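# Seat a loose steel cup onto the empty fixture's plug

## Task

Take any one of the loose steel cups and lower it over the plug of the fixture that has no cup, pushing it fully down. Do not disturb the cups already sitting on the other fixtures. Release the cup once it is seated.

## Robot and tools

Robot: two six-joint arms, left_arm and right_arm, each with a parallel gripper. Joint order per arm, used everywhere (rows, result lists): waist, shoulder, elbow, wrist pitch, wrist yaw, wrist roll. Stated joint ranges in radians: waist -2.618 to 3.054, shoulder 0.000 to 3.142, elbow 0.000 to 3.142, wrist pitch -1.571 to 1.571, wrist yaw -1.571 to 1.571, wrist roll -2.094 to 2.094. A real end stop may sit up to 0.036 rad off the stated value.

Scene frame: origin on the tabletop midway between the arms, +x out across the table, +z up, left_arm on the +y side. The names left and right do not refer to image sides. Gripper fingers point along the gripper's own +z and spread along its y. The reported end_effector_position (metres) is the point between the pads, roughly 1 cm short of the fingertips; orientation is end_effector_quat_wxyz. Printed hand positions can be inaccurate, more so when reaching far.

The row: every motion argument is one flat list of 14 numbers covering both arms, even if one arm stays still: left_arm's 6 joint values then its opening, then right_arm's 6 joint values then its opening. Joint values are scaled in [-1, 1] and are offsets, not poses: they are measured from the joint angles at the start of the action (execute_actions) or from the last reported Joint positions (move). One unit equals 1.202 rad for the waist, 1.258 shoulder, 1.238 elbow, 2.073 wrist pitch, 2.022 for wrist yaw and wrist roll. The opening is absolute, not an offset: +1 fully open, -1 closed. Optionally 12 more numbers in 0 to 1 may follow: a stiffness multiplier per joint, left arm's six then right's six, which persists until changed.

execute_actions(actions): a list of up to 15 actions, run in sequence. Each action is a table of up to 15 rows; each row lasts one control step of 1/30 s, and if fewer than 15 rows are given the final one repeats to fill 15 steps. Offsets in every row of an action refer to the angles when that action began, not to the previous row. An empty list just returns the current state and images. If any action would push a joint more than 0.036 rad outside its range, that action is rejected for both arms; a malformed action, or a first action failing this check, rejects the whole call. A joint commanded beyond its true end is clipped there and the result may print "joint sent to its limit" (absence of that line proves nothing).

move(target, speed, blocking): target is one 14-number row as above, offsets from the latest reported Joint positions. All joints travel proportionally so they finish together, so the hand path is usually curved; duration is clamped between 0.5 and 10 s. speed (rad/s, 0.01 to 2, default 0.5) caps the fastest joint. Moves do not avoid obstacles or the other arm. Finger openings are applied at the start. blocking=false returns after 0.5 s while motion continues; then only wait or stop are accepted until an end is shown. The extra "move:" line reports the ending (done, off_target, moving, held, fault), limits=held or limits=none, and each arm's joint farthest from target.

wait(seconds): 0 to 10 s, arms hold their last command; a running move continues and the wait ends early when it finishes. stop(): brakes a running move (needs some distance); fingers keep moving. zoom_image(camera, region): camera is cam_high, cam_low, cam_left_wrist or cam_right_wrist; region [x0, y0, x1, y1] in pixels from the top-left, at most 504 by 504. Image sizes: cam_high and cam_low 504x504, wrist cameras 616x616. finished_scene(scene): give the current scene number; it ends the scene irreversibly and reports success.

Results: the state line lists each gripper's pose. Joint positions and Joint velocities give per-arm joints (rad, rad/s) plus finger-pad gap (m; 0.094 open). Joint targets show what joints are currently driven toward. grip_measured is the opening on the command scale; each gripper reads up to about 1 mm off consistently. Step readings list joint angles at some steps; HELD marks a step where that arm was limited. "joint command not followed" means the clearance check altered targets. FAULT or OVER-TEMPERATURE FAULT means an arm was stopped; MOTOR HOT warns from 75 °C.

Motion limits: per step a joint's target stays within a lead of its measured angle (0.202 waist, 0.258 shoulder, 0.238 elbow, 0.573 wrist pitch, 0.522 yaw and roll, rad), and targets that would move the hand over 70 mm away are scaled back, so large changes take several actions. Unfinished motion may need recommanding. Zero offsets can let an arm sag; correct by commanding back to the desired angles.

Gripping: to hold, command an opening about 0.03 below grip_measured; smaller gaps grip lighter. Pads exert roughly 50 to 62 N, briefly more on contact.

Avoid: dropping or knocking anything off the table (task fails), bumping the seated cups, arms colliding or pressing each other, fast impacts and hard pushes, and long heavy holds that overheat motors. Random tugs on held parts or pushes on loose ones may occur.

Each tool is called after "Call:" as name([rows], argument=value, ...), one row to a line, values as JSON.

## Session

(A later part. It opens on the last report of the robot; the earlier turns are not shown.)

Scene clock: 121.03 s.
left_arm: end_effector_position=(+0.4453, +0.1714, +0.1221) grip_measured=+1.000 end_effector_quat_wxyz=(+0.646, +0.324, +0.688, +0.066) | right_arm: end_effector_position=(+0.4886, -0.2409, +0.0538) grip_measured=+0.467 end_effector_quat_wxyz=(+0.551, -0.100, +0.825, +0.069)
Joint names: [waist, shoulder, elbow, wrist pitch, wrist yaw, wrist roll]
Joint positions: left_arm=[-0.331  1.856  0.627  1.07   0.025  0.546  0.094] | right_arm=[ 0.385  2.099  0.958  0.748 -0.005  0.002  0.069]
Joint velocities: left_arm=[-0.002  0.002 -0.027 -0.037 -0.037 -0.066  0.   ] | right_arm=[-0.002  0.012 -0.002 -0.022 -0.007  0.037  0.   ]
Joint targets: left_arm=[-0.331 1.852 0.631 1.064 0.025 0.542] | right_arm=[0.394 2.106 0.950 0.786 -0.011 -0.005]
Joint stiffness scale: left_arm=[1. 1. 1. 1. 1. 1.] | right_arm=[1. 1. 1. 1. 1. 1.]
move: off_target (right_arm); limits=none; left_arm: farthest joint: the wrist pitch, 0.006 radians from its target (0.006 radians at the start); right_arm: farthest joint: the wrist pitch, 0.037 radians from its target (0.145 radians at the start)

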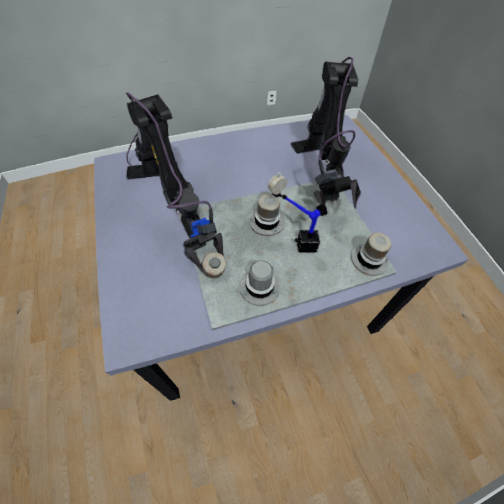

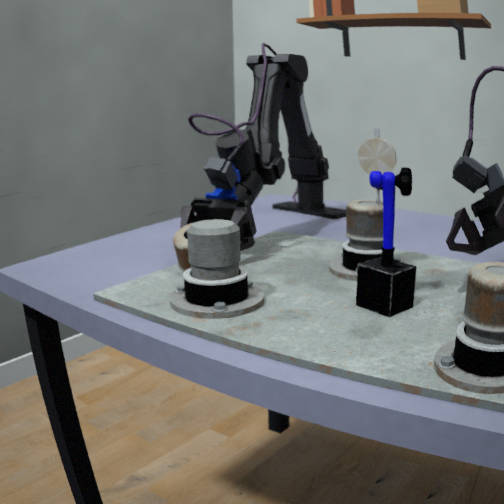

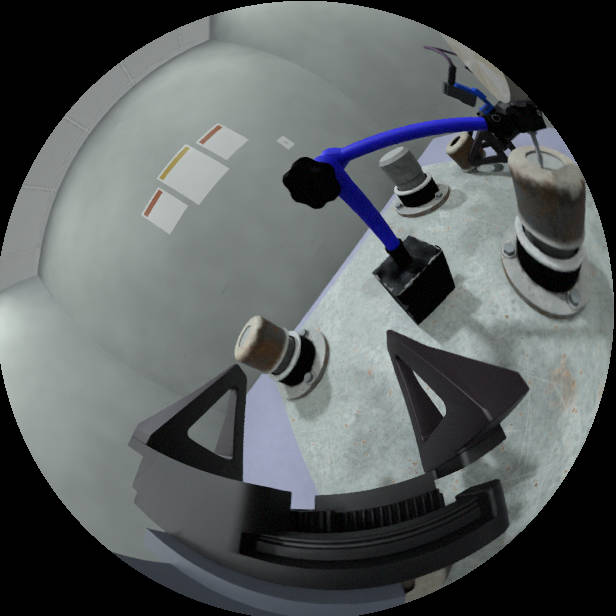

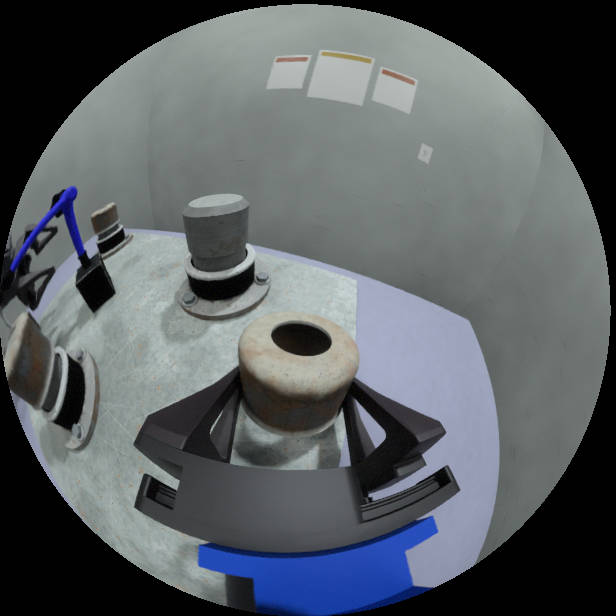

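Call:
execute_actions([
  [[0,-0.003,0.003,-0.003,0,-0.002,1, 0.0075,0.004,-0.008,0.017,-0.003,-0.0035,0.435],[0,-0.003,0.003,-0.003,0,-0.002,1, 0.0075,0.003,-0.010,0.017,-0.003,-0.0035,0.44],[0,-0.003,0.003,-0.003,0,-0.002,1, 0.0075,0.002,-0.012,0.016,-0.003,-0.0035,0.445],[0,-0.003,0.003,-0.003,0,-0.002,1, 0.0075,0.001,-0.014,0.016,-0.003,-0.0035,0.45],[0,-0.003,0.003,-0.003,0,-0.002,1, 0.0075,0,-0.016,0.015,-0.003,-0.0035,0.45],[0,-0.003,0.003,-0.003,0,-0.002,1, 0.0075,0,-0.018,0.015,-0.003,-0.0035,0.45],[0,-0.003,0.003,-0.003,0,-0.002,1, 0.0075,0,-0.020,0.015,-0.003,-0.0035,0.45],[0,-0.003,0.003,-0.003,0,-0.002,1, 0.0075,0,-0.022,0.015,-0.003,-0.0035,0.45],[0,-0.003,0.003,-0.003,0,-0.002,1, 0.0075,0,-0.024,0.015,-0.003,-0.0035,0.45],[0,-0.003,0.003,-0.003,0,-0.002,1, 0.0075,0,-0.026,0.015,-0.003,-0.0035,0.45],[0,-0.003,0.003,-0.003,0,-0.002,1, 0.0075,0,-0.028,0.015,-0.003,-0.0035,0.45],[0,-0.003,0.003,-0.003,0,-0.002,1, 0.0075,0,-0.030,0.015,-0.003,-0.0035,0.45],[0,-0.003,0.003,-0.003,0,-0.002,1, 0.0075,0,-0.031,0.015,-0.003,-0.0035,0.45],[0,-0.003,0.003,-0.003,0,-0.002,1, 0.0075,0,-0.032,0.015,-0.003,-0.0035,0.45],[0,-0.003,0.003,-0.003,0,-0.002,1, 0.0075,0,-0.033,0.015,-0.003,-0.0035,0.45]],
])

Call:
wait(seconds=0)

Scene clock: 151.60 s.
left_arm: end_effector_position=(+0.4453, +0.1714, +0.1221) grip_measured=+1.000 end_effector_quat_wxyz=(+0.646, +0.324, +0.688, +0.066) | right_arm: end_effector_position=(+0.4853, -0.2417, +0.0525) grip_measured=+0.467 end_effector_quat_wxyz=(+0.555, -0.100, +0.823, +0.069)
Joint names: [waist, shoulder, elbow, wrist pitch, wrist yaw, wrist roll]
Joint positions: left_arm=[-0.331  1.856  0.627  1.07   0.025  0.546  0.094] | right_arm=[ 0.385  2.099  0.937  0.778 -0.005  0.002  0.069]
Joint velocities: left_arm=[-0.007 -0.012 -0.012 -0.051 -0.051 -0.066  0.   ] | right_arm=[-0.002  0.002 -0.046  0.081 -0.022 -0.022 -0.   ]
Joint targets: left_arm=[-0.331 1.852 0.631 1.064 0.025 0.542] | right_arm=[0.394 2.099 0.917 0.779 -0.011 -0.005]
Joint stiffness scale: left_arm=[1. 1. 1. 1. 1. 1.] | right_arm=[1. 1. 1. 1. 1. 1.]
Step readings (joint positions):
0: left_arm=[-0.331 1.856 0.627 1.070 0.025 0.546] | right_arm=[0.385 2.099 0.958 0.748 -0.005 0.002]
1: left_arm=[-0.331 1.856 0.627 1.070 0.025 0.546] | right_arm=[0.385 2.099 0.958 0.748 -0.005 0.002]
2: left_arm=[-0.331 1.856 0.627 1.070 0.025 0.546] | right_arm=[0.385 2.099 0.958 0.748 -0.005 0.002]
4: left_arm=[-0.331 1.856 0.627 1.070 0.025 0.546] | right_arm=[0.385 2.099 0.958 0.748 -0.005 0.002]
8: left_arm=[-0.331 1.856 0.627 1.070 0.025 0.546] | right_arm=[0.385 2.099 0.950 0.759 -0.005 0.002]
15: Joint positions above

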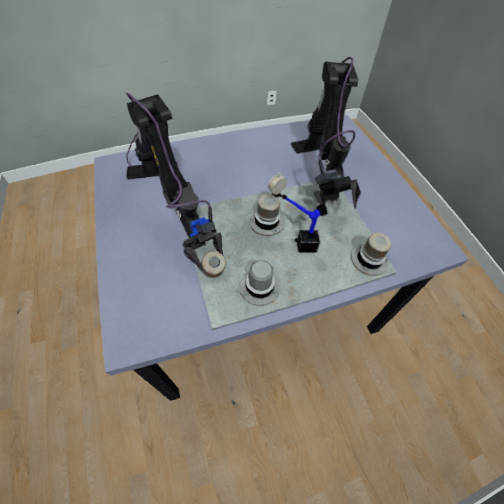

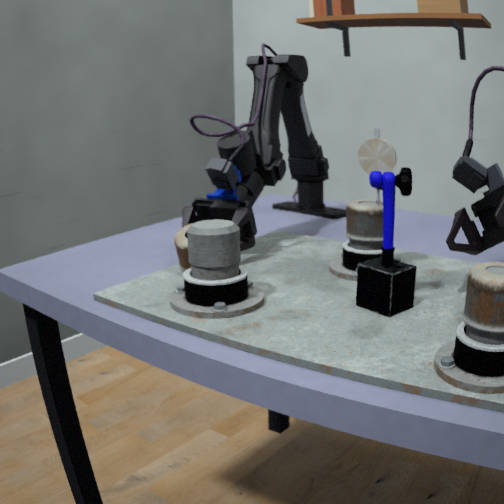

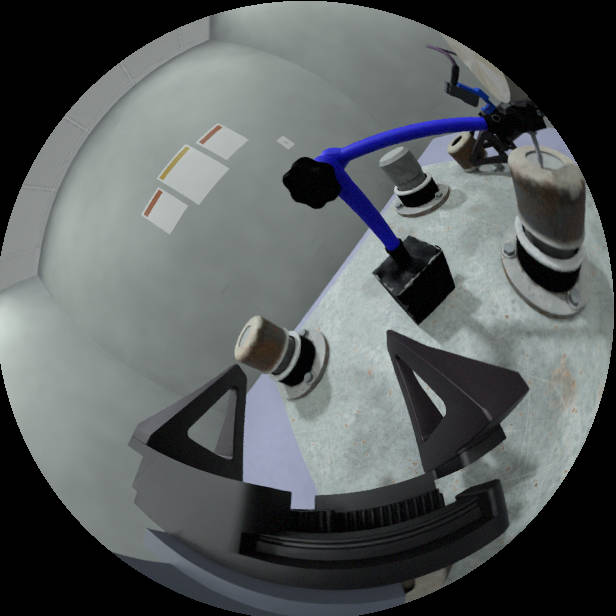

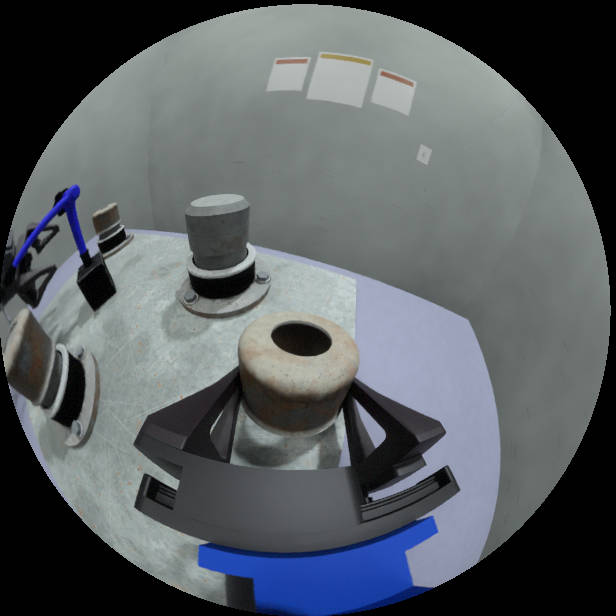

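Scene clock: 151.60 s.
left_arm: end_effector_position=(+0.4453, +0.1714, +0.1221) grip_measured=+1.000 end_effector_quat_wxyz=(+0.646, +0.324, +0.688, +0.066) | right_arm: end_effector_position=(+0.4853, -0.2417, +0.0525) grip_measured=+0.467 end_effector_quat_wxyz=(+0.555, -0.100, +0.823, +0.069)
Joint names: [waist, shoulder, elbow, wrist pitch, wrist yaw, wrist roll]
Joint positions: left_arm=[-0.331  1.856  0.627  1.07   0.025  0.546  0.094] | right_arm=[ 0.385  2.099  0.937  0.778 -0.005  0.002  0.069]
Joint velocities: left_arm=[-0.007 -0.012 -0.012 -0.051 -0.051 -0.066  0.   ] | right_arm=[-0.002  0.002 -0.046  0.081 -0.022 -0.022 -0.   ]
Joint targets: left_arm=[-0.331 1.852 0.631 1.064 0.025 0.542] | right_arm=[0.394 2.099 0.917 0.779 -0.011 -0.005]
Joint stiffness scale: left_arm=[1. 1. 1. 1. 1. 1.] | right_arm=[1. 1. 1. 1. 1. 1.]

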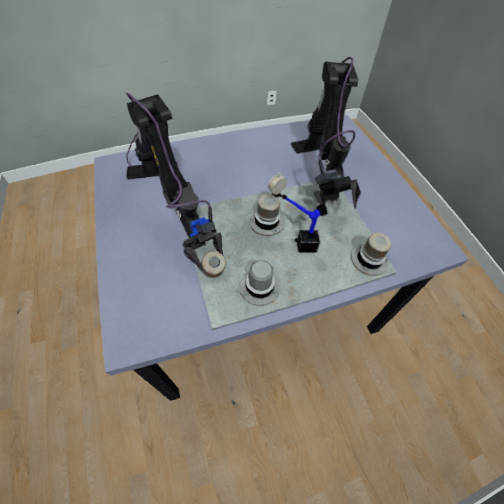

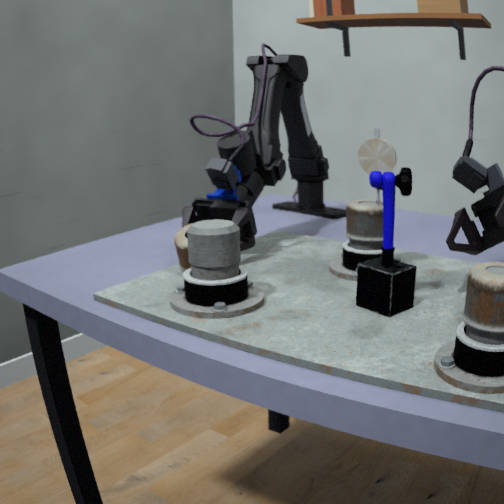

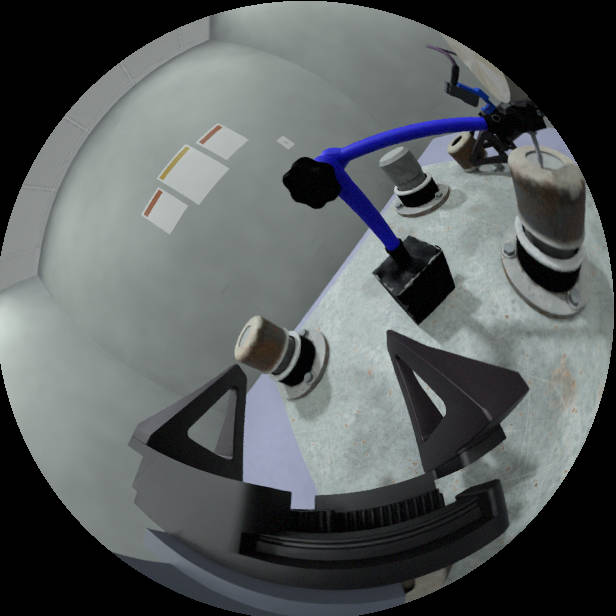

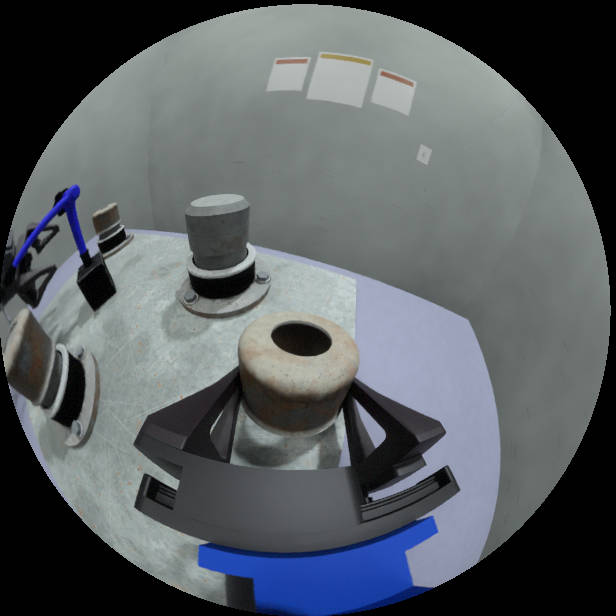

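Call:
execute_actions([
  [[0,-0.003,0.003,-0.003,0,-0.002,1, 0.0075,0,-0.016,0.0,-0.003,-0.0035,0.452],[0,-0.003,0.003,-0.003,0,-0.002,1, 0.0075,0,-0.016,-0.001,-0.003,-0.0035,0.454],[0,-0.003,0.003,-0.003,0,-0.002,1, 0.0075,0,-0.017,-0.002,-0.003,-0.0035,0.456],[0,-0.003,0.003,-0.003,0,-0.002,1, 0.0075,0,-0.017,-0.003,-0.003,-0.0035,0.457],[0,-0.003,0.003,-0.003,0,-0.002,1, 0.0075,0,-0.018,-0.004,-0.003,-0.0035,0.458],[0,-0.003,0.003,-0.003,0,-0.002,1, 0.0075,0,-0.018,-0.005,-0.003,-0.0035,0.459],[0,-0.003,0.003,-0.003,0,-0.002,1, 0.0075,0,-0.019,-0.006,-0.003,-0.0035,0.460],[0,-0.003,0.003,-0.003,0,-0.002,1, 0.0075,0,-0.019,-0.007,-0.003,-0.0035,0.461],[0,-0.003,0.003,-0.003,0,-0.002,1, 0.0075,0,-0.020,-0.008,-0.003,-0.0035,0.462],[0,-0.003,0.003,-0.003,0,-0.002,1, 0.0075,0,-0.021,-0.008,-0.003,-0.0035,0.462],[0,-0.003,0.003,-0.003,0,-0.002,1, 0.0075,0,-0.022,-0.008,-0.003,-0.0035,0.463],[0,-0.003,0.003,-0.003,0,-0.002,1, 0.0075,0,-0.023,-0.008,-0.003,-0.0035,0.463],[0,-0.003,0.003,-0.003,0,-0.002,1, 0.0075,0,-0.024,-0.008,-0.003,-0.0035,0.464],[0,-0.003,0.003,-0.003,0,-0.002,1, 0.0075,0,-0.025,-0.008,-0.003,-0.0035,0.464],[0,-0.003,0.003,-0.003,0,-0.002,1, 0.0075,0,-0.026,-0.008,-0.003,-0.0035,0.464]],
])

Scene clock: 178.03 s.
left_arm: end_effector_position=(+0.4453, +0.1714, +0.1221) grip_measured=+1.000 end_effector_quat_wxyz=(+0.646, +0.324, +0.688, +0.066) | right_arm: end_effector_position=(+0.4841, -0.2420, +0.0518) grip_measured=+0.474 end_effector_quat_wxyz=(+0.555, -0.100, +0.823, +0.069)
Joint names: [waist, shoulder, elbow, wrist pitch, wrist yaw, wrist roll]
Joint positions: left_arm=[-0.331  1.856  0.627  1.07   0.025  0.546  0.094] | right_arm=[ 0.385  2.099  0.93   0.786 -0.005  0.002  0.069]
Joint velocities: left_arm=[ 0.017  0.002  0.017  0.007  0.022 -0.022  0.   ] | right_arm=[ 0.007 -0.007 -0.037  0.066 -0.007  0.051  0.001]
Joint targets: left_arm=[-0.331 1.852 0.631 1.064 0.025 0.542] | right_arm=[0.394 2.099 0.905 0.761 -0.011 -0.005]
Joint stiffness scale: left_arm=[1. 1. 1. 1. 1. 1.] | right_arm=[1. 1. 1. 1. 1. 1.]
Step readings (joint positions):
0: left_arm=[-0.331 1.856 0.627 1.070 0.025 0.546] | right_arm=[0.385 2.099 0.935 0.781 -0.005 0.002]
1: left_arm=[-0.331 1.856 0.627 1.070 0.025 0.546] | right_arm=[0.385 2.099 0.935 0.781 -0.005 0.002]
2: left_arm=[-0.331 1.856 0.627 1.070 0.025 0.546] | right_arm=[0.385 2.099 0.935 0.781 -0.005 0.002]
4: left_arm=[-0.331 1.856 0.627 1.070 0.025 0.546] | right_arm=[0.385 2.099 0.935 0.781 -0.005 0.002]
8: left_arm=[-0.331 1.856 0.627 1.070 0.025 0.546] | right_arm=[0.385 2.099 0.935 0.781 -0.005 0.002]
15: Joint positions above

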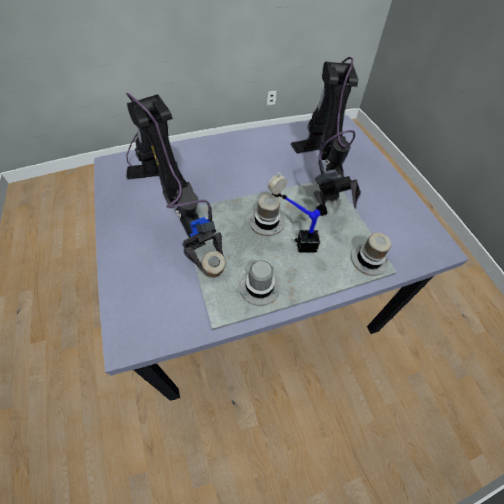

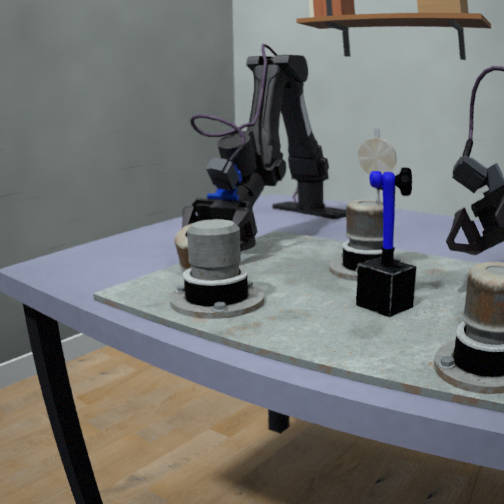

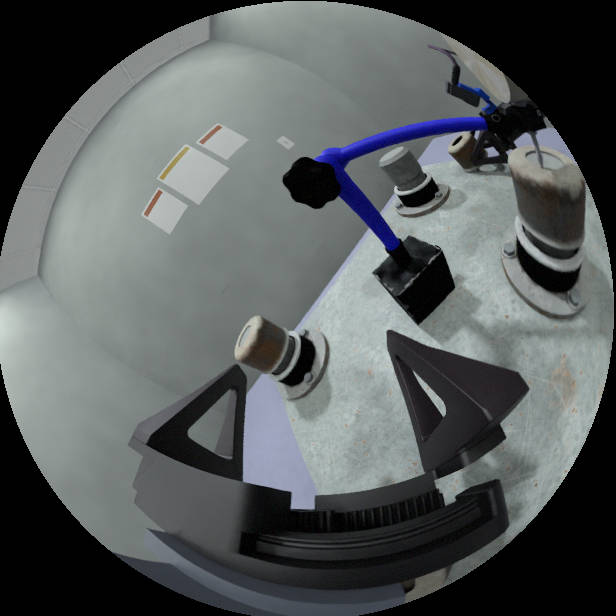

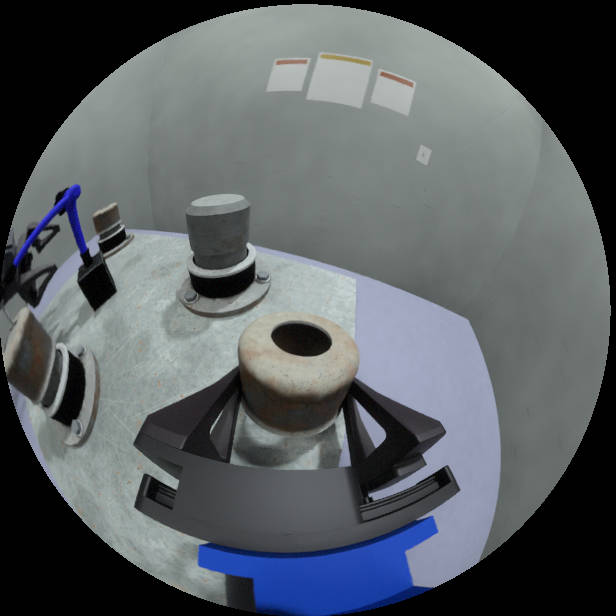

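Call:
execute_actions([
  [[0,-0.003,0.003,-0.003,0,-0.002,1, 0.0075,0,-0.020,-0.012,-0.003,-0.0035,0.466],[0,-0.003,0.003,-0.003,0,-0.002,1, 0.0075,0,-0.020,-0.012,-0.003,-0.0035,0.468],[0,-0.003,0.003,-0.003,0,-0.002,1, 0.0075,0,-0.020,-0.012,-0.003,-0.0035,0.469],[0,-0.003,0.003,-0.003,0,-0.002,1, 0.0075,0,-0.020,-0.012,-0.003,-0.0035,0.470],[0,-0.003,0.003,-0.003,0,-0.002,1, 0.0075,0,-0.020,-0.012,-0.003,-0.0035,0.471],[0,-0.003,0.003,-0.003,0,-0.002,1, 0.0075,0,-0.020,-0.012,-0.003,-0.0035,0.472],[0,-0.003,0.003,-0.003,0,-0.002,1, 0.0075,0,-0.020,-0.012,-0.003,-0.0035,0.473],[0,-0.003,0.003,-0.003,0,-0.002,1, 0.0075,0,-0.020,-0.012,-0.003,-0.0035,0.474],[0,-0.003,0.003,-0.003,0,-0.002,1, 0.0075,0,-0.020,-0.012,-0.003,-0.0035,0.475],[0,-0.003,0.003,-0.003,0,-0.002,1, 0.0075,0,-0.020,-0.012,-0.003,-0.0035,0.476],[0,-0.003,0.003,-0.003,0,-0.002,1, 0.0075,0,-0.020,-0.012,-0.003,-0.0035,0.477],[0,-0.003,0.003,-0.003,0,-0.002,1, 0.0075,0,-0.020,-0.012,-0.003,-0.0035,0.478],[0,-0.003,0.003,-0.003,0,-0.002,1, 0.0075,0,-0.020,-0.012,-0.003,-0.0035,0.478],[0,-0.003,0.003,-0.003,0,-0.002,1, 0.0075,0,-0.020,-0.012,-0.003,-0.0035,0.478],[0,-0.003,0.003,-0.003,0,-0.002,1, 0.0075,0,-0.020,-0.012,-0.003,-0.0035,0.478]],
])

Scene clock: 189.80 s.
left_arm: end_effector_position=(+0.4453, +0.1714, +0.1221) grip_measured=+1.000 end_effector_quat_wxyz=(+0.646, +0.324, +0.688, +0.066) | right_arm: end_effector_position=(+0.4838, -0.2420, +0.0518) grip_measured=+0.483 end_effector_quat_wxyz=(+0.556, -0.099, +0.822, +0.069)
Joint names: [waist, shoulder, elbow, wrist pitch, wrist yaw, wrist roll]
Joint positions: left_arm=[-0.331  1.856  0.627  1.07   0.025  0.546  0.094] | right_arm=[ 0.385  2.099  0.928  0.79  -0.005  0.002  0.07 ]
Joint velocities: left_arm=[-0.012 -0.007 -0.002  0.022 -0.022 -0.022  0.   ] | right_arm=[-0.002  0.002 -0.012  0.051 -0.066  0.051  0.001]
Joint targets: left_arm=[-0.331 1.852 0.631 1.064 0.025 0.542] | right_arm=[0.394 2.099 0.906 0.761 -0.011 -0.005]
Joint stiffness scale: left_arm=[1. 1. 1. 1. 1. 1.] | right_arm=[1. 1. 1. 1. 1. 1.]
Step readings (joint positions):
0: left_arm=[-0.331 1.856 0.627 1.070 0.025 0.546] | right_arm=[0.385 2.099 0.928 0.790 -0.005 0.002]
1: left_arm=[-0.331 1.856 0.627 1.070 0.025 0.546] | right_arm=[0.385 2.099 0.928 0.790 -0.005 0.002]
2: left_arm=[-0.331 1.856 0.627 1.070 0.025 0.546] | right_arm=[0.385 2.099 0.928 0.790 -0.005 0.002]
4: left_arm=[-0.331 1.856 0.627 1.070 0.025 0.546] | right_arm=[0.385 2.099 0.928 0.790 -0.005 0.002]
8: left_arm=[-0.331 1.856 0.627 1.070 0.025 0.546] | right_arm=[0.385 2.099 0.928 0.790 -0.005 0.002]
15: Joint positions above

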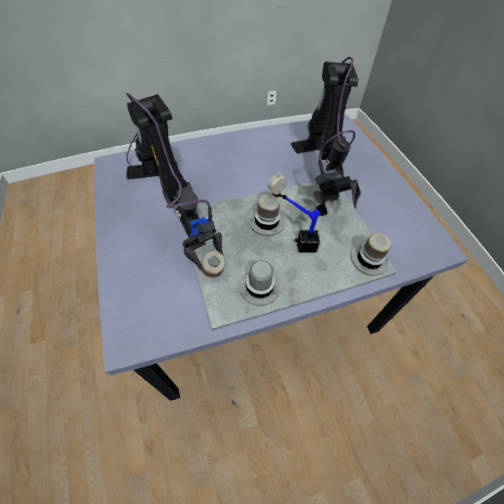

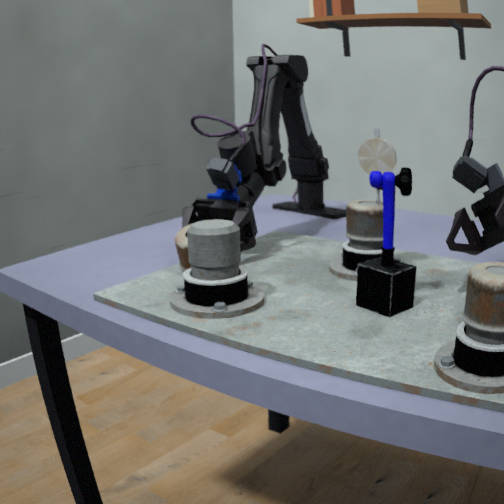

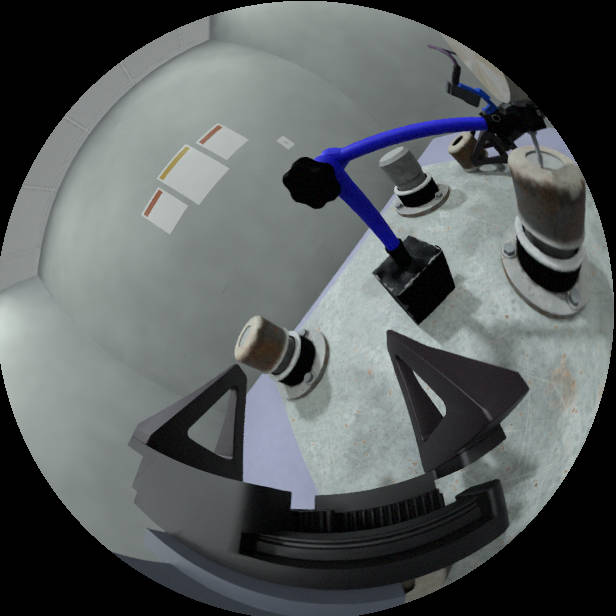

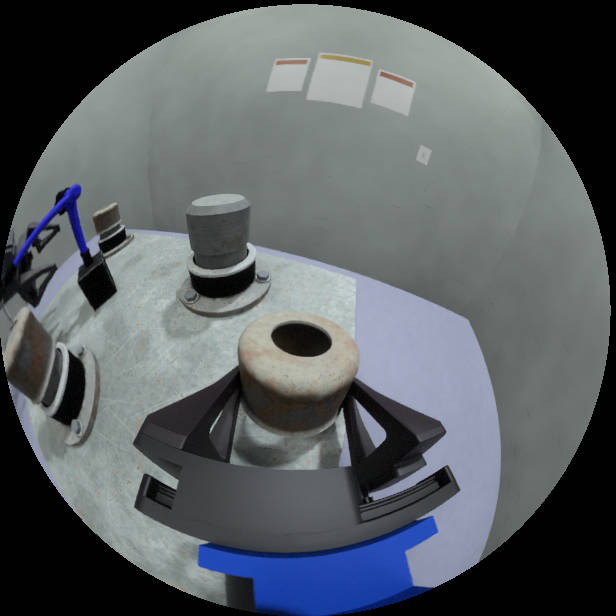

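Call:
zoom_image(camera="cam_left_wrist", region=[430, 110, 520, 190])

Call:
zoom_image(camera="cam_right_wrist", region=[200, 290, 400, 480])

Region (430, 110, 520, 190) of cam_left_wrist's 616x616 image, scaled by 5.600, with more detail than that image has.

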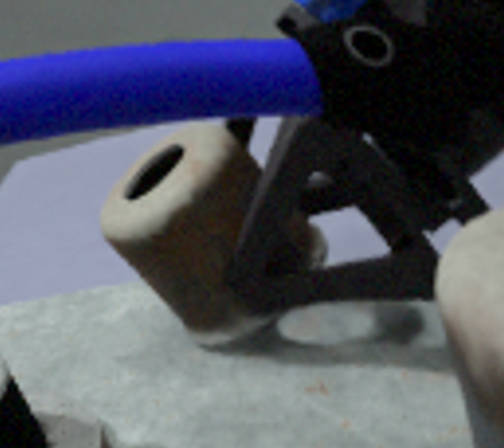

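Region (200, 290, 400, 480) of cam_right_wrist's 616x616 image, scaled by 2.520, with more detail than that image has; it fills the top 479 rows of this view, and the rest is white.

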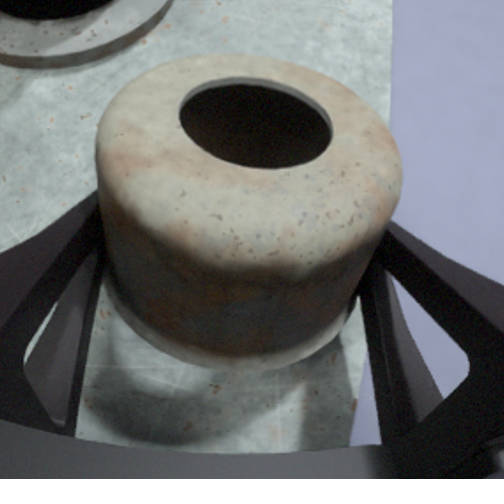

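Call:
execute_actions([
  [[0,-0.003,0.003,-0.003,0,-0.002,1, 0.0075,0,-0.018,-0.014,-0.003,-0.0035,0.480],[0,-0.003,0.003,-0.003,0,-0.002,1, 0.0075,0,-0.018,-0.014,-0.003,-0.0035,0.482],[0,-0.003,0.003,-0.003,0,-0.002,1, 0.0075,0,-0.018,-0.014,-0.003,-0.0035,0.483],[0,-0.003,0.003,-0.003,0,-0.002,1, 0.0075,0,-0.018,-0.014,-0.003,-0.0035,0.484],[0,-0.003,0.003,-0.003,0,-0.002,1, 0.0075,0,-0.018,-0.014,-0.003,-0.0035,0.485],[0,-0.003,0.003,-0.003,0,-0.002,1, 0.0075,0,-0.018,-0.014,-0.003,-0.0035,0.486],[0,-0.003,0.003,-0.003,0,-0.002,1, 0.0075,0,-0.018,-0.014,-0.003,-0.0035,0.487],[0,-0.003,0.003,-0.003,0,-0.002,1, 0.0075,0,-0.018,-0.014,-0.003,-0.0035,0.488],[0,-0.003,0.003,-0.003,0,-0.002,1, 0.0075,0,-0.018,-0.014,-0.003,-0.0035,0.489],[0,-0.003,0.003,-0.003,0,-0.002,1, 0.0075,0,-0.018,-0.014,-0.003,-0.0035,0.490],[0,-0.003,0.003,-0.003,0,-0.002,1, 0.0075,0,-0.018,-0.014,-0.003,-0.0035,0.491],[0,-0.003,0.003,-0.003,0,-0.002,1, 0.0075,0,-0.018,-0.014,-0.003,-0.0035,0.492],[0,-0.003,0.003,-0.003,0,-0.002,1, 0.0075,0,-0.018,-0.014,-0.003,-0.0035,0.492],[0,-0.003,0.003,-0.003,0,-0.002,1, 0.0075,0,-0.018,-0.014,-0.003,-0.0035,0.492],[0,-0.003,0.003,-0.003,0,-0.002,1, 0.0075,0,-0.018,-0.014,-0.003,-0.0035,0.492]],
])

Scene clock: 213.00 s.
left_arm: end_effector_position=(+0.4453, +0.1714, +0.1221) grip_measured=+1.000 end_effector_quat_wxyz=(+0.646, +0.324, +0.688, +0.066) | right_arm: end_effector_position=(+0.4827, -0.2423, +0.0496) grip_measured=+0.493 end_effector_quat_wxyz=(+0.553, -0.100, +0.825, +0.069)
Joint names: [waist, shoulder, elbow, wrist pitch, wrist yaw, wrist roll]
Joint positions: left_arm=[-0.331  1.856  0.627  1.07   0.025  0.546  0.094] | right_arm=[ 0.385  2.099  0.926  0.783 -0.005  0.002  0.07 ]
Joint velocities: left_arm=[-0.007  0.022 -0.007  0.022  0.022  0.051  0.   ] | right_arm=[-0.017 -0.012 -0.066 -0.051 -0.037 -0.051  0.   ]
Joint targets: left_arm=[-0.331 1.852 0.631 1.064 0.025 0.542] | right_arm=[0.394 2.099 0.906 0.761 -0.011 -0.005]
Joint stiffness scale: left_arm=[1. 1. 1. 1. 1. 1.] | right_arm=[1. 1. 1. 1. 1. 1.]
Step readings (joint positions):
0: left_arm=[-0.331 1.856 0.627 1.070 0.025 0.546] | right_arm=[0.385 2.099 0.928 0.790 -0.005 0.002]
1: left_arm=[-0.331 1.856 0.627 1.070 0.025 0.546] | right_arm=[0.385 2.099 0.928 0.790 -0.005 0.002]
2: left_arm=[-0.331 1.856 0.627 1.070 0.025 0.546] | right_arm=[0.385 2.099 0.928 0.790 -0.005 0.002]
4: left_arm=[-0.331 1.856 0.627 1.070 0.025 0.546] | right_arm=[0.385 2.099 0.928 0.790 -0.005 0.002]
8: left_arm=[-0.331 1.856 0.627 1.070 0.025 0.546] | right_arm=[0.385 2.099 0.928 0.790 -0.005 0.002]
15: Joint positions above

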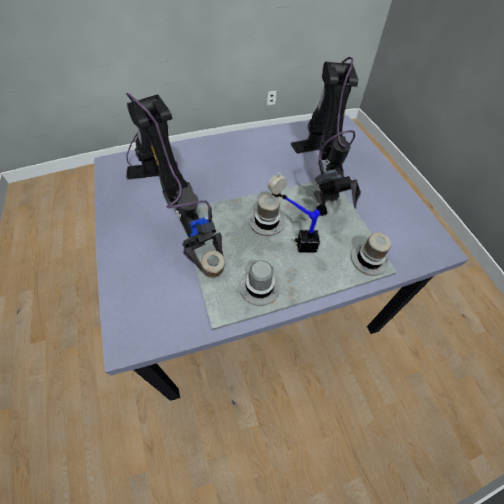

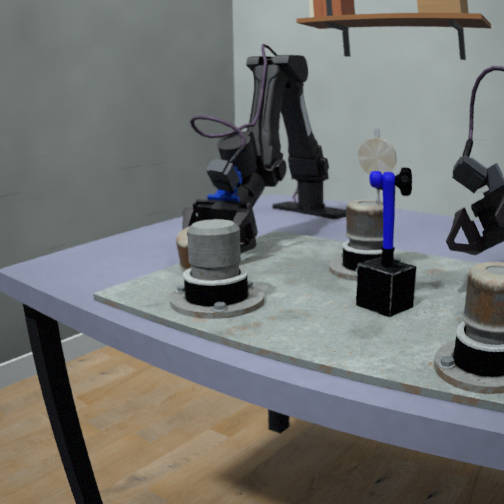

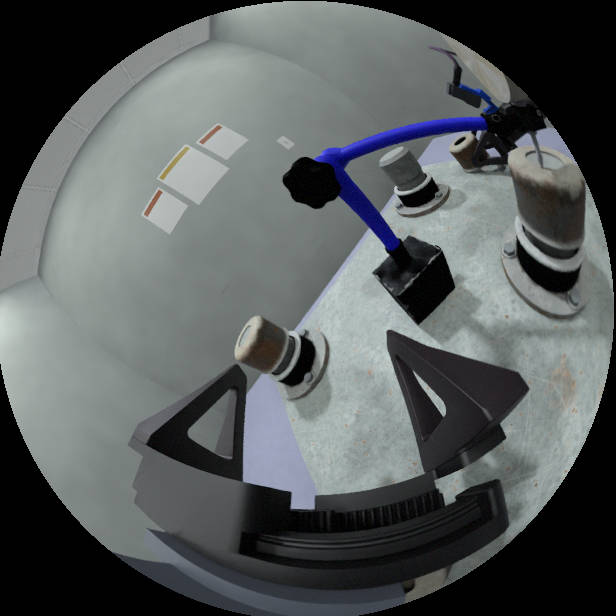

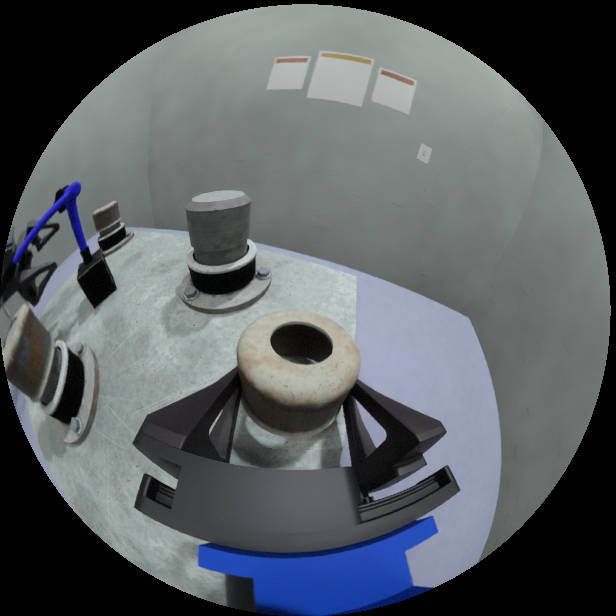

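It's starting to rotate back. Check the state.

Call:
execute_actions(actions=[])

Scene clock: 214.30 s.
left_arm: end_effector_position=(+0.4453, +0.1714, +0.1221) grip_measured=+1.000 end_effector_quat_wxyz=(+0.646, +0.324, +0.688, +0.066) | right_arm: end_effector_position=(+0.4777, -0.2435, +0.0413) grip_measured=+0.493 end_effector_quat_wxyz=(+0.540, -0.101, +0.833, +0.068)
Joint names: [waist, shoulder, elbow, wrist pitch, wrist yaw, wrist roll]
Joint positions: left_arm=[-0.331  1.856  0.627  1.07   0.025  0.546  0.094] | right_arm=[ 0.385  2.099  0.915  0.765 -0.005  0.002  0.07 ]
Joint velocities: left_arm=[-0.002 -0.002 -0.017  0.022 -0.007 -0.037  0.   ] | right_arm=[ 0.012 -0.007  0.002 -0.037 -0.007 -0.051 -0.   ]
Joint targets: left_arm=[-0.331 1.852 0.631 1.064 0.025 0.542] | right_arm=[0.394 2.099 0.905 0.761 -0.011 -0.005]
Joint stiffness scale: left_arm=[1. 1. 1. 1. 1. 1.] | right_arm=[1. 1. 1. 1. 1. 1.]

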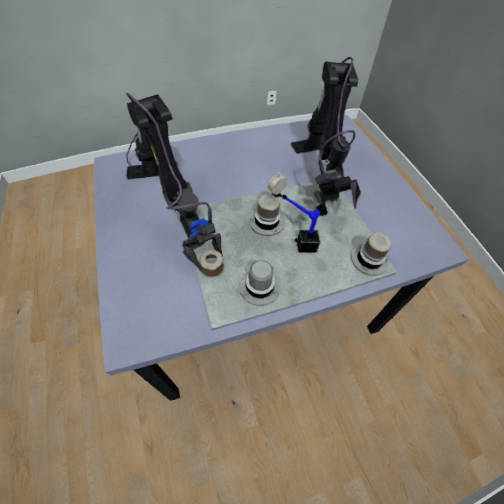

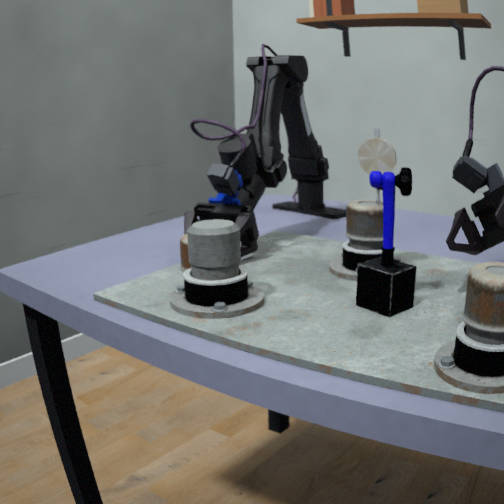

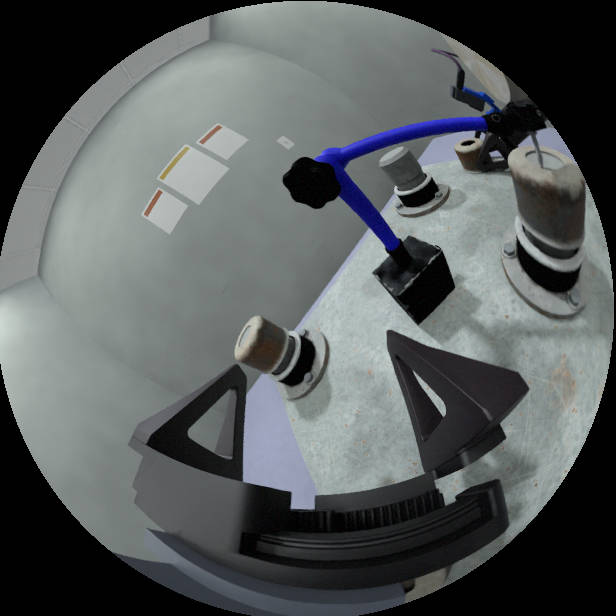

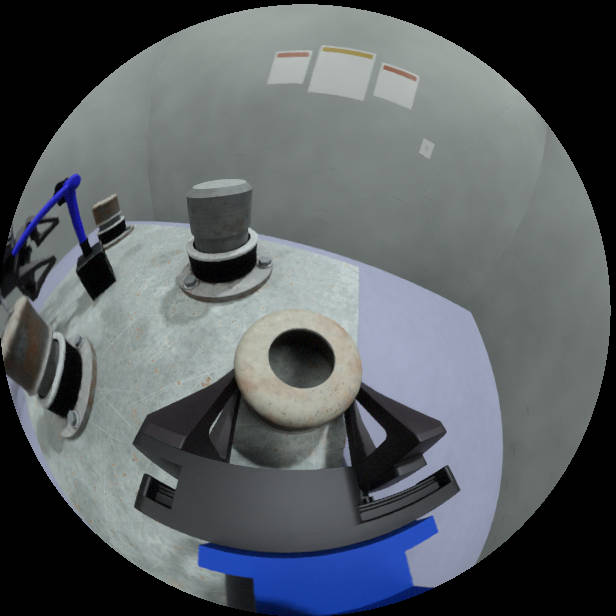

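Call:
zoom_image(camera="cam_left_wrist", region=[430, 110, 520, 190])

Call:
zoom_image(camera="cam_high", region=[170, 220, 260, 290])

Region (430, 110, 520, 190) of cam_left_wrist's 616x616 image, scaled by 5.600, with more detail than that image has.

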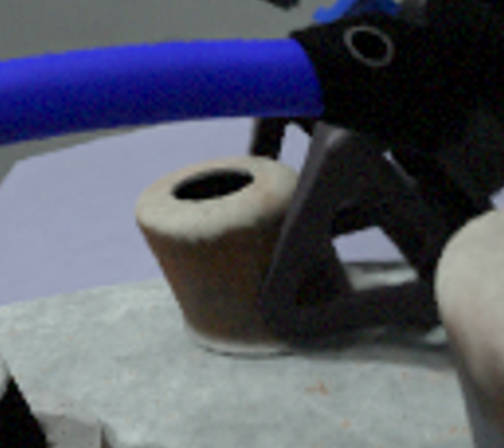

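Region (170, 220, 260, 290) of cam_high's 504x504 image, scaled by 5.600, with more detail than that image has.

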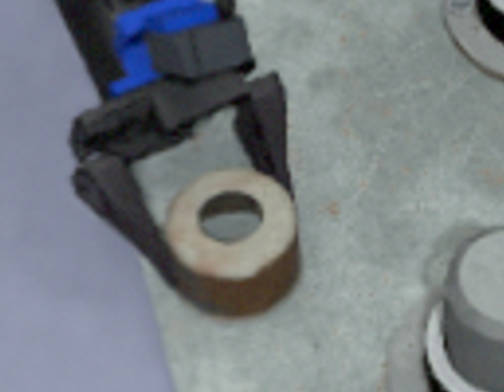

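Call:
execute_actions([
  [[0,-0.003,0.003,-0.003,0,-0.002,1, 0.0075,0,-0.006,-0.002,-0.003,-0.0035,0.51],[0,-0.003,0.003,-0.003,0,-0.002,1, 0.0075,0,-0.003,-0.002,-0.003,-0.0035,0.54],[0,-0.003,0.003,-0.003,0,-0.002,1, 0.0075,0.001,0,-0.002,-0.003,-0.0035,0.57],[0,-0.003,0.003,-0.003,0,-0.002,1, 0.0075,0.002,0.003,-0.002,-0.003,-0.0035,0.60],[0,-0.003,0.003,-0.003,0,-0.002,1, 0.0075,0.003,0.007,-0.002,-0.003,-0.0035,0.63],[0,-0.003,0.003,-0.003,0,-0.002,1, 0.0075,0.004,0.011,-0.002,-0.003,-0.0035,0.65],[0,-0.003,0.003,-0.003,0,-0.002,1, 0.0075,0.006,0.016,-0.003,-0.003,-0.0035,0.66],[0,-0.003,0.003,-0.003,0,-0.002,1, 0.0075,0.008,0.022,-0.004,-0.003,-0.0035,0.66],[0,-0.003,0.003,-0.003,0,-0.002,1, 0.0075,0.011,0.028,-0.006,-0.003,-0.0035,0.66],[0,-0.003,0.003,-0.003,0,-0.002,1, 0.0075,0.014,0.034,-0.008,-0.003,-0.0035,0.66],[0,-0.003,0.003,-0.003,0,-0.002,1, 0.0075,0.018,0.040,-0.011,-0.003,-0.0035,0.66],[0,-0.003,0.003,-0.003,0,-0.002,1, 0.0075,0.021,0.046,-0.014,-0.003,-0.0035,0.66],[0,-0.003,0.003,-0.003,0,-0.002,1, 0.0075,0.024,0.052,-0.016,-0.003,-0.0035,0.66],[0,-0.003,0.003,-0.003,0,-0.002,1, 0.0075,0.027,0.057,-0.018,-0.003,-0.0035,0.66],[0,-0.003,0.003,-0.003,0,-0.002,1, 0.0075,0.0294,0.0606,-0.0195,-0.003,-0.0035,0.66]],
])

Scene clock: 243.33 s.
left_arm: end_effector_position=(+0.4453, +0.1714, +0.1221) grip_measured=+1.000 end_effector_quat_wxyz=(+0.646, +0.324, +0.688, +0.066) | right_arm: end_effector_position=(+0.4868, -0.2413, +0.0438) grip_measured=+0.658 end_effector_quat_wxyz=(+0.543, -0.100, +0.831, +0.068)
Joint names: [waist, shoulder, elbow, wrist pitch, wrist yaw, wrist roll]
Joint positions: left_arm=[-0.331  1.856  0.627  1.07   0.025  0.546  0.094] | right_arm=[ 0.385  2.117  0.956  0.749 -0.005  0.002  0.078]
Joint velocities: left_arm=[ 0.017  0.012 -0.007  0.007 -0.007 -0.022  0.   ] | right_arm=[-0.027  0.076  0.217 -0.007 -0.037 -0.022  0.   ]
Joint targets: left_arm=[-0.331 1.852 0.631 1.064 0.025 0.542] | right_arm=[0.394 2.136 0.990 0.724 -0.011 -0.005]
Joint stiffness scale: left_arm=[1. 1. 1. 1. 1. 1.] | right_arm=[1. 1. 1. 1. 1. 1.]
Step readings (joint positions):
0: left_arm=[-0.331 1.856 0.627 1.070 0.025 0.546] | right_arm=[0.385 2.099 0.915 0.765 -0.005 0.002]
1: left_arm=[-0.331 1.856 0.627 1.070 0.025 0.546] | right_arm=[0.385 2.099 0.915 0.765 -0.005 0.002]
2: left_arm=[-0.331 1.856 0.627 1.070 0.025 0.546] | right_arm=[0.385 2.099 0.915 0.765 -0.005 0.002]
4: left_arm=[-0.331 1.856 0.627 1.070 0.025 0.546] | right_arm=[0.385 2.099 0.915 0.765 -0.005 0.002]
8: left_arm=[-0.331 1.856 0.627 1.070 0.025 0.546] | right_arm=[0.385 2.099 0.915 0.765 -0.005 0.002]
15: Joint positions above

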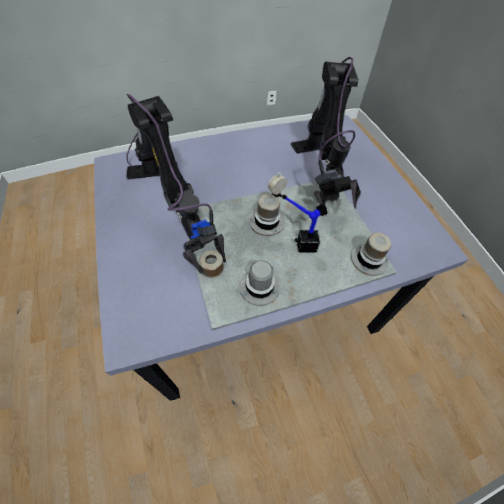

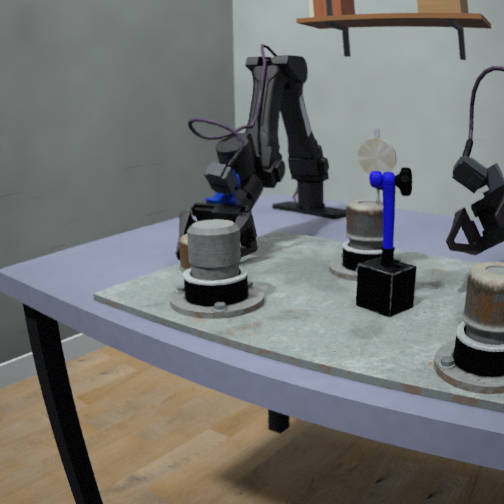

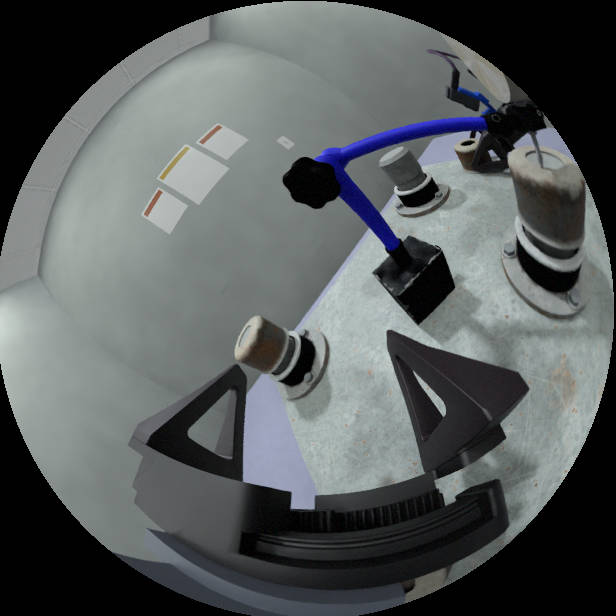

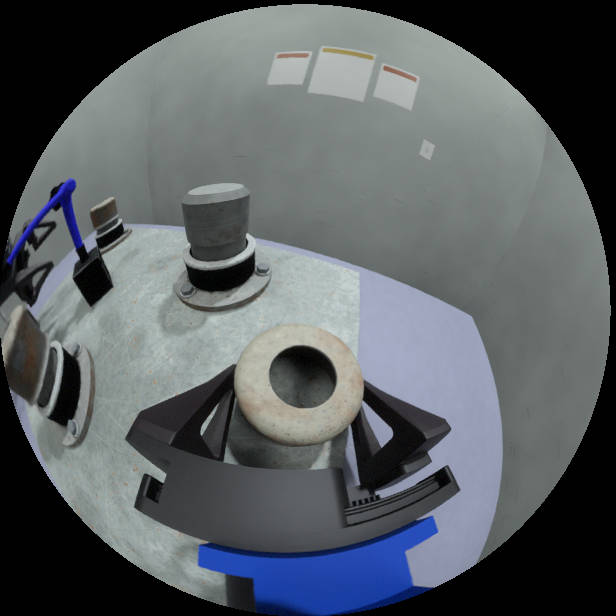

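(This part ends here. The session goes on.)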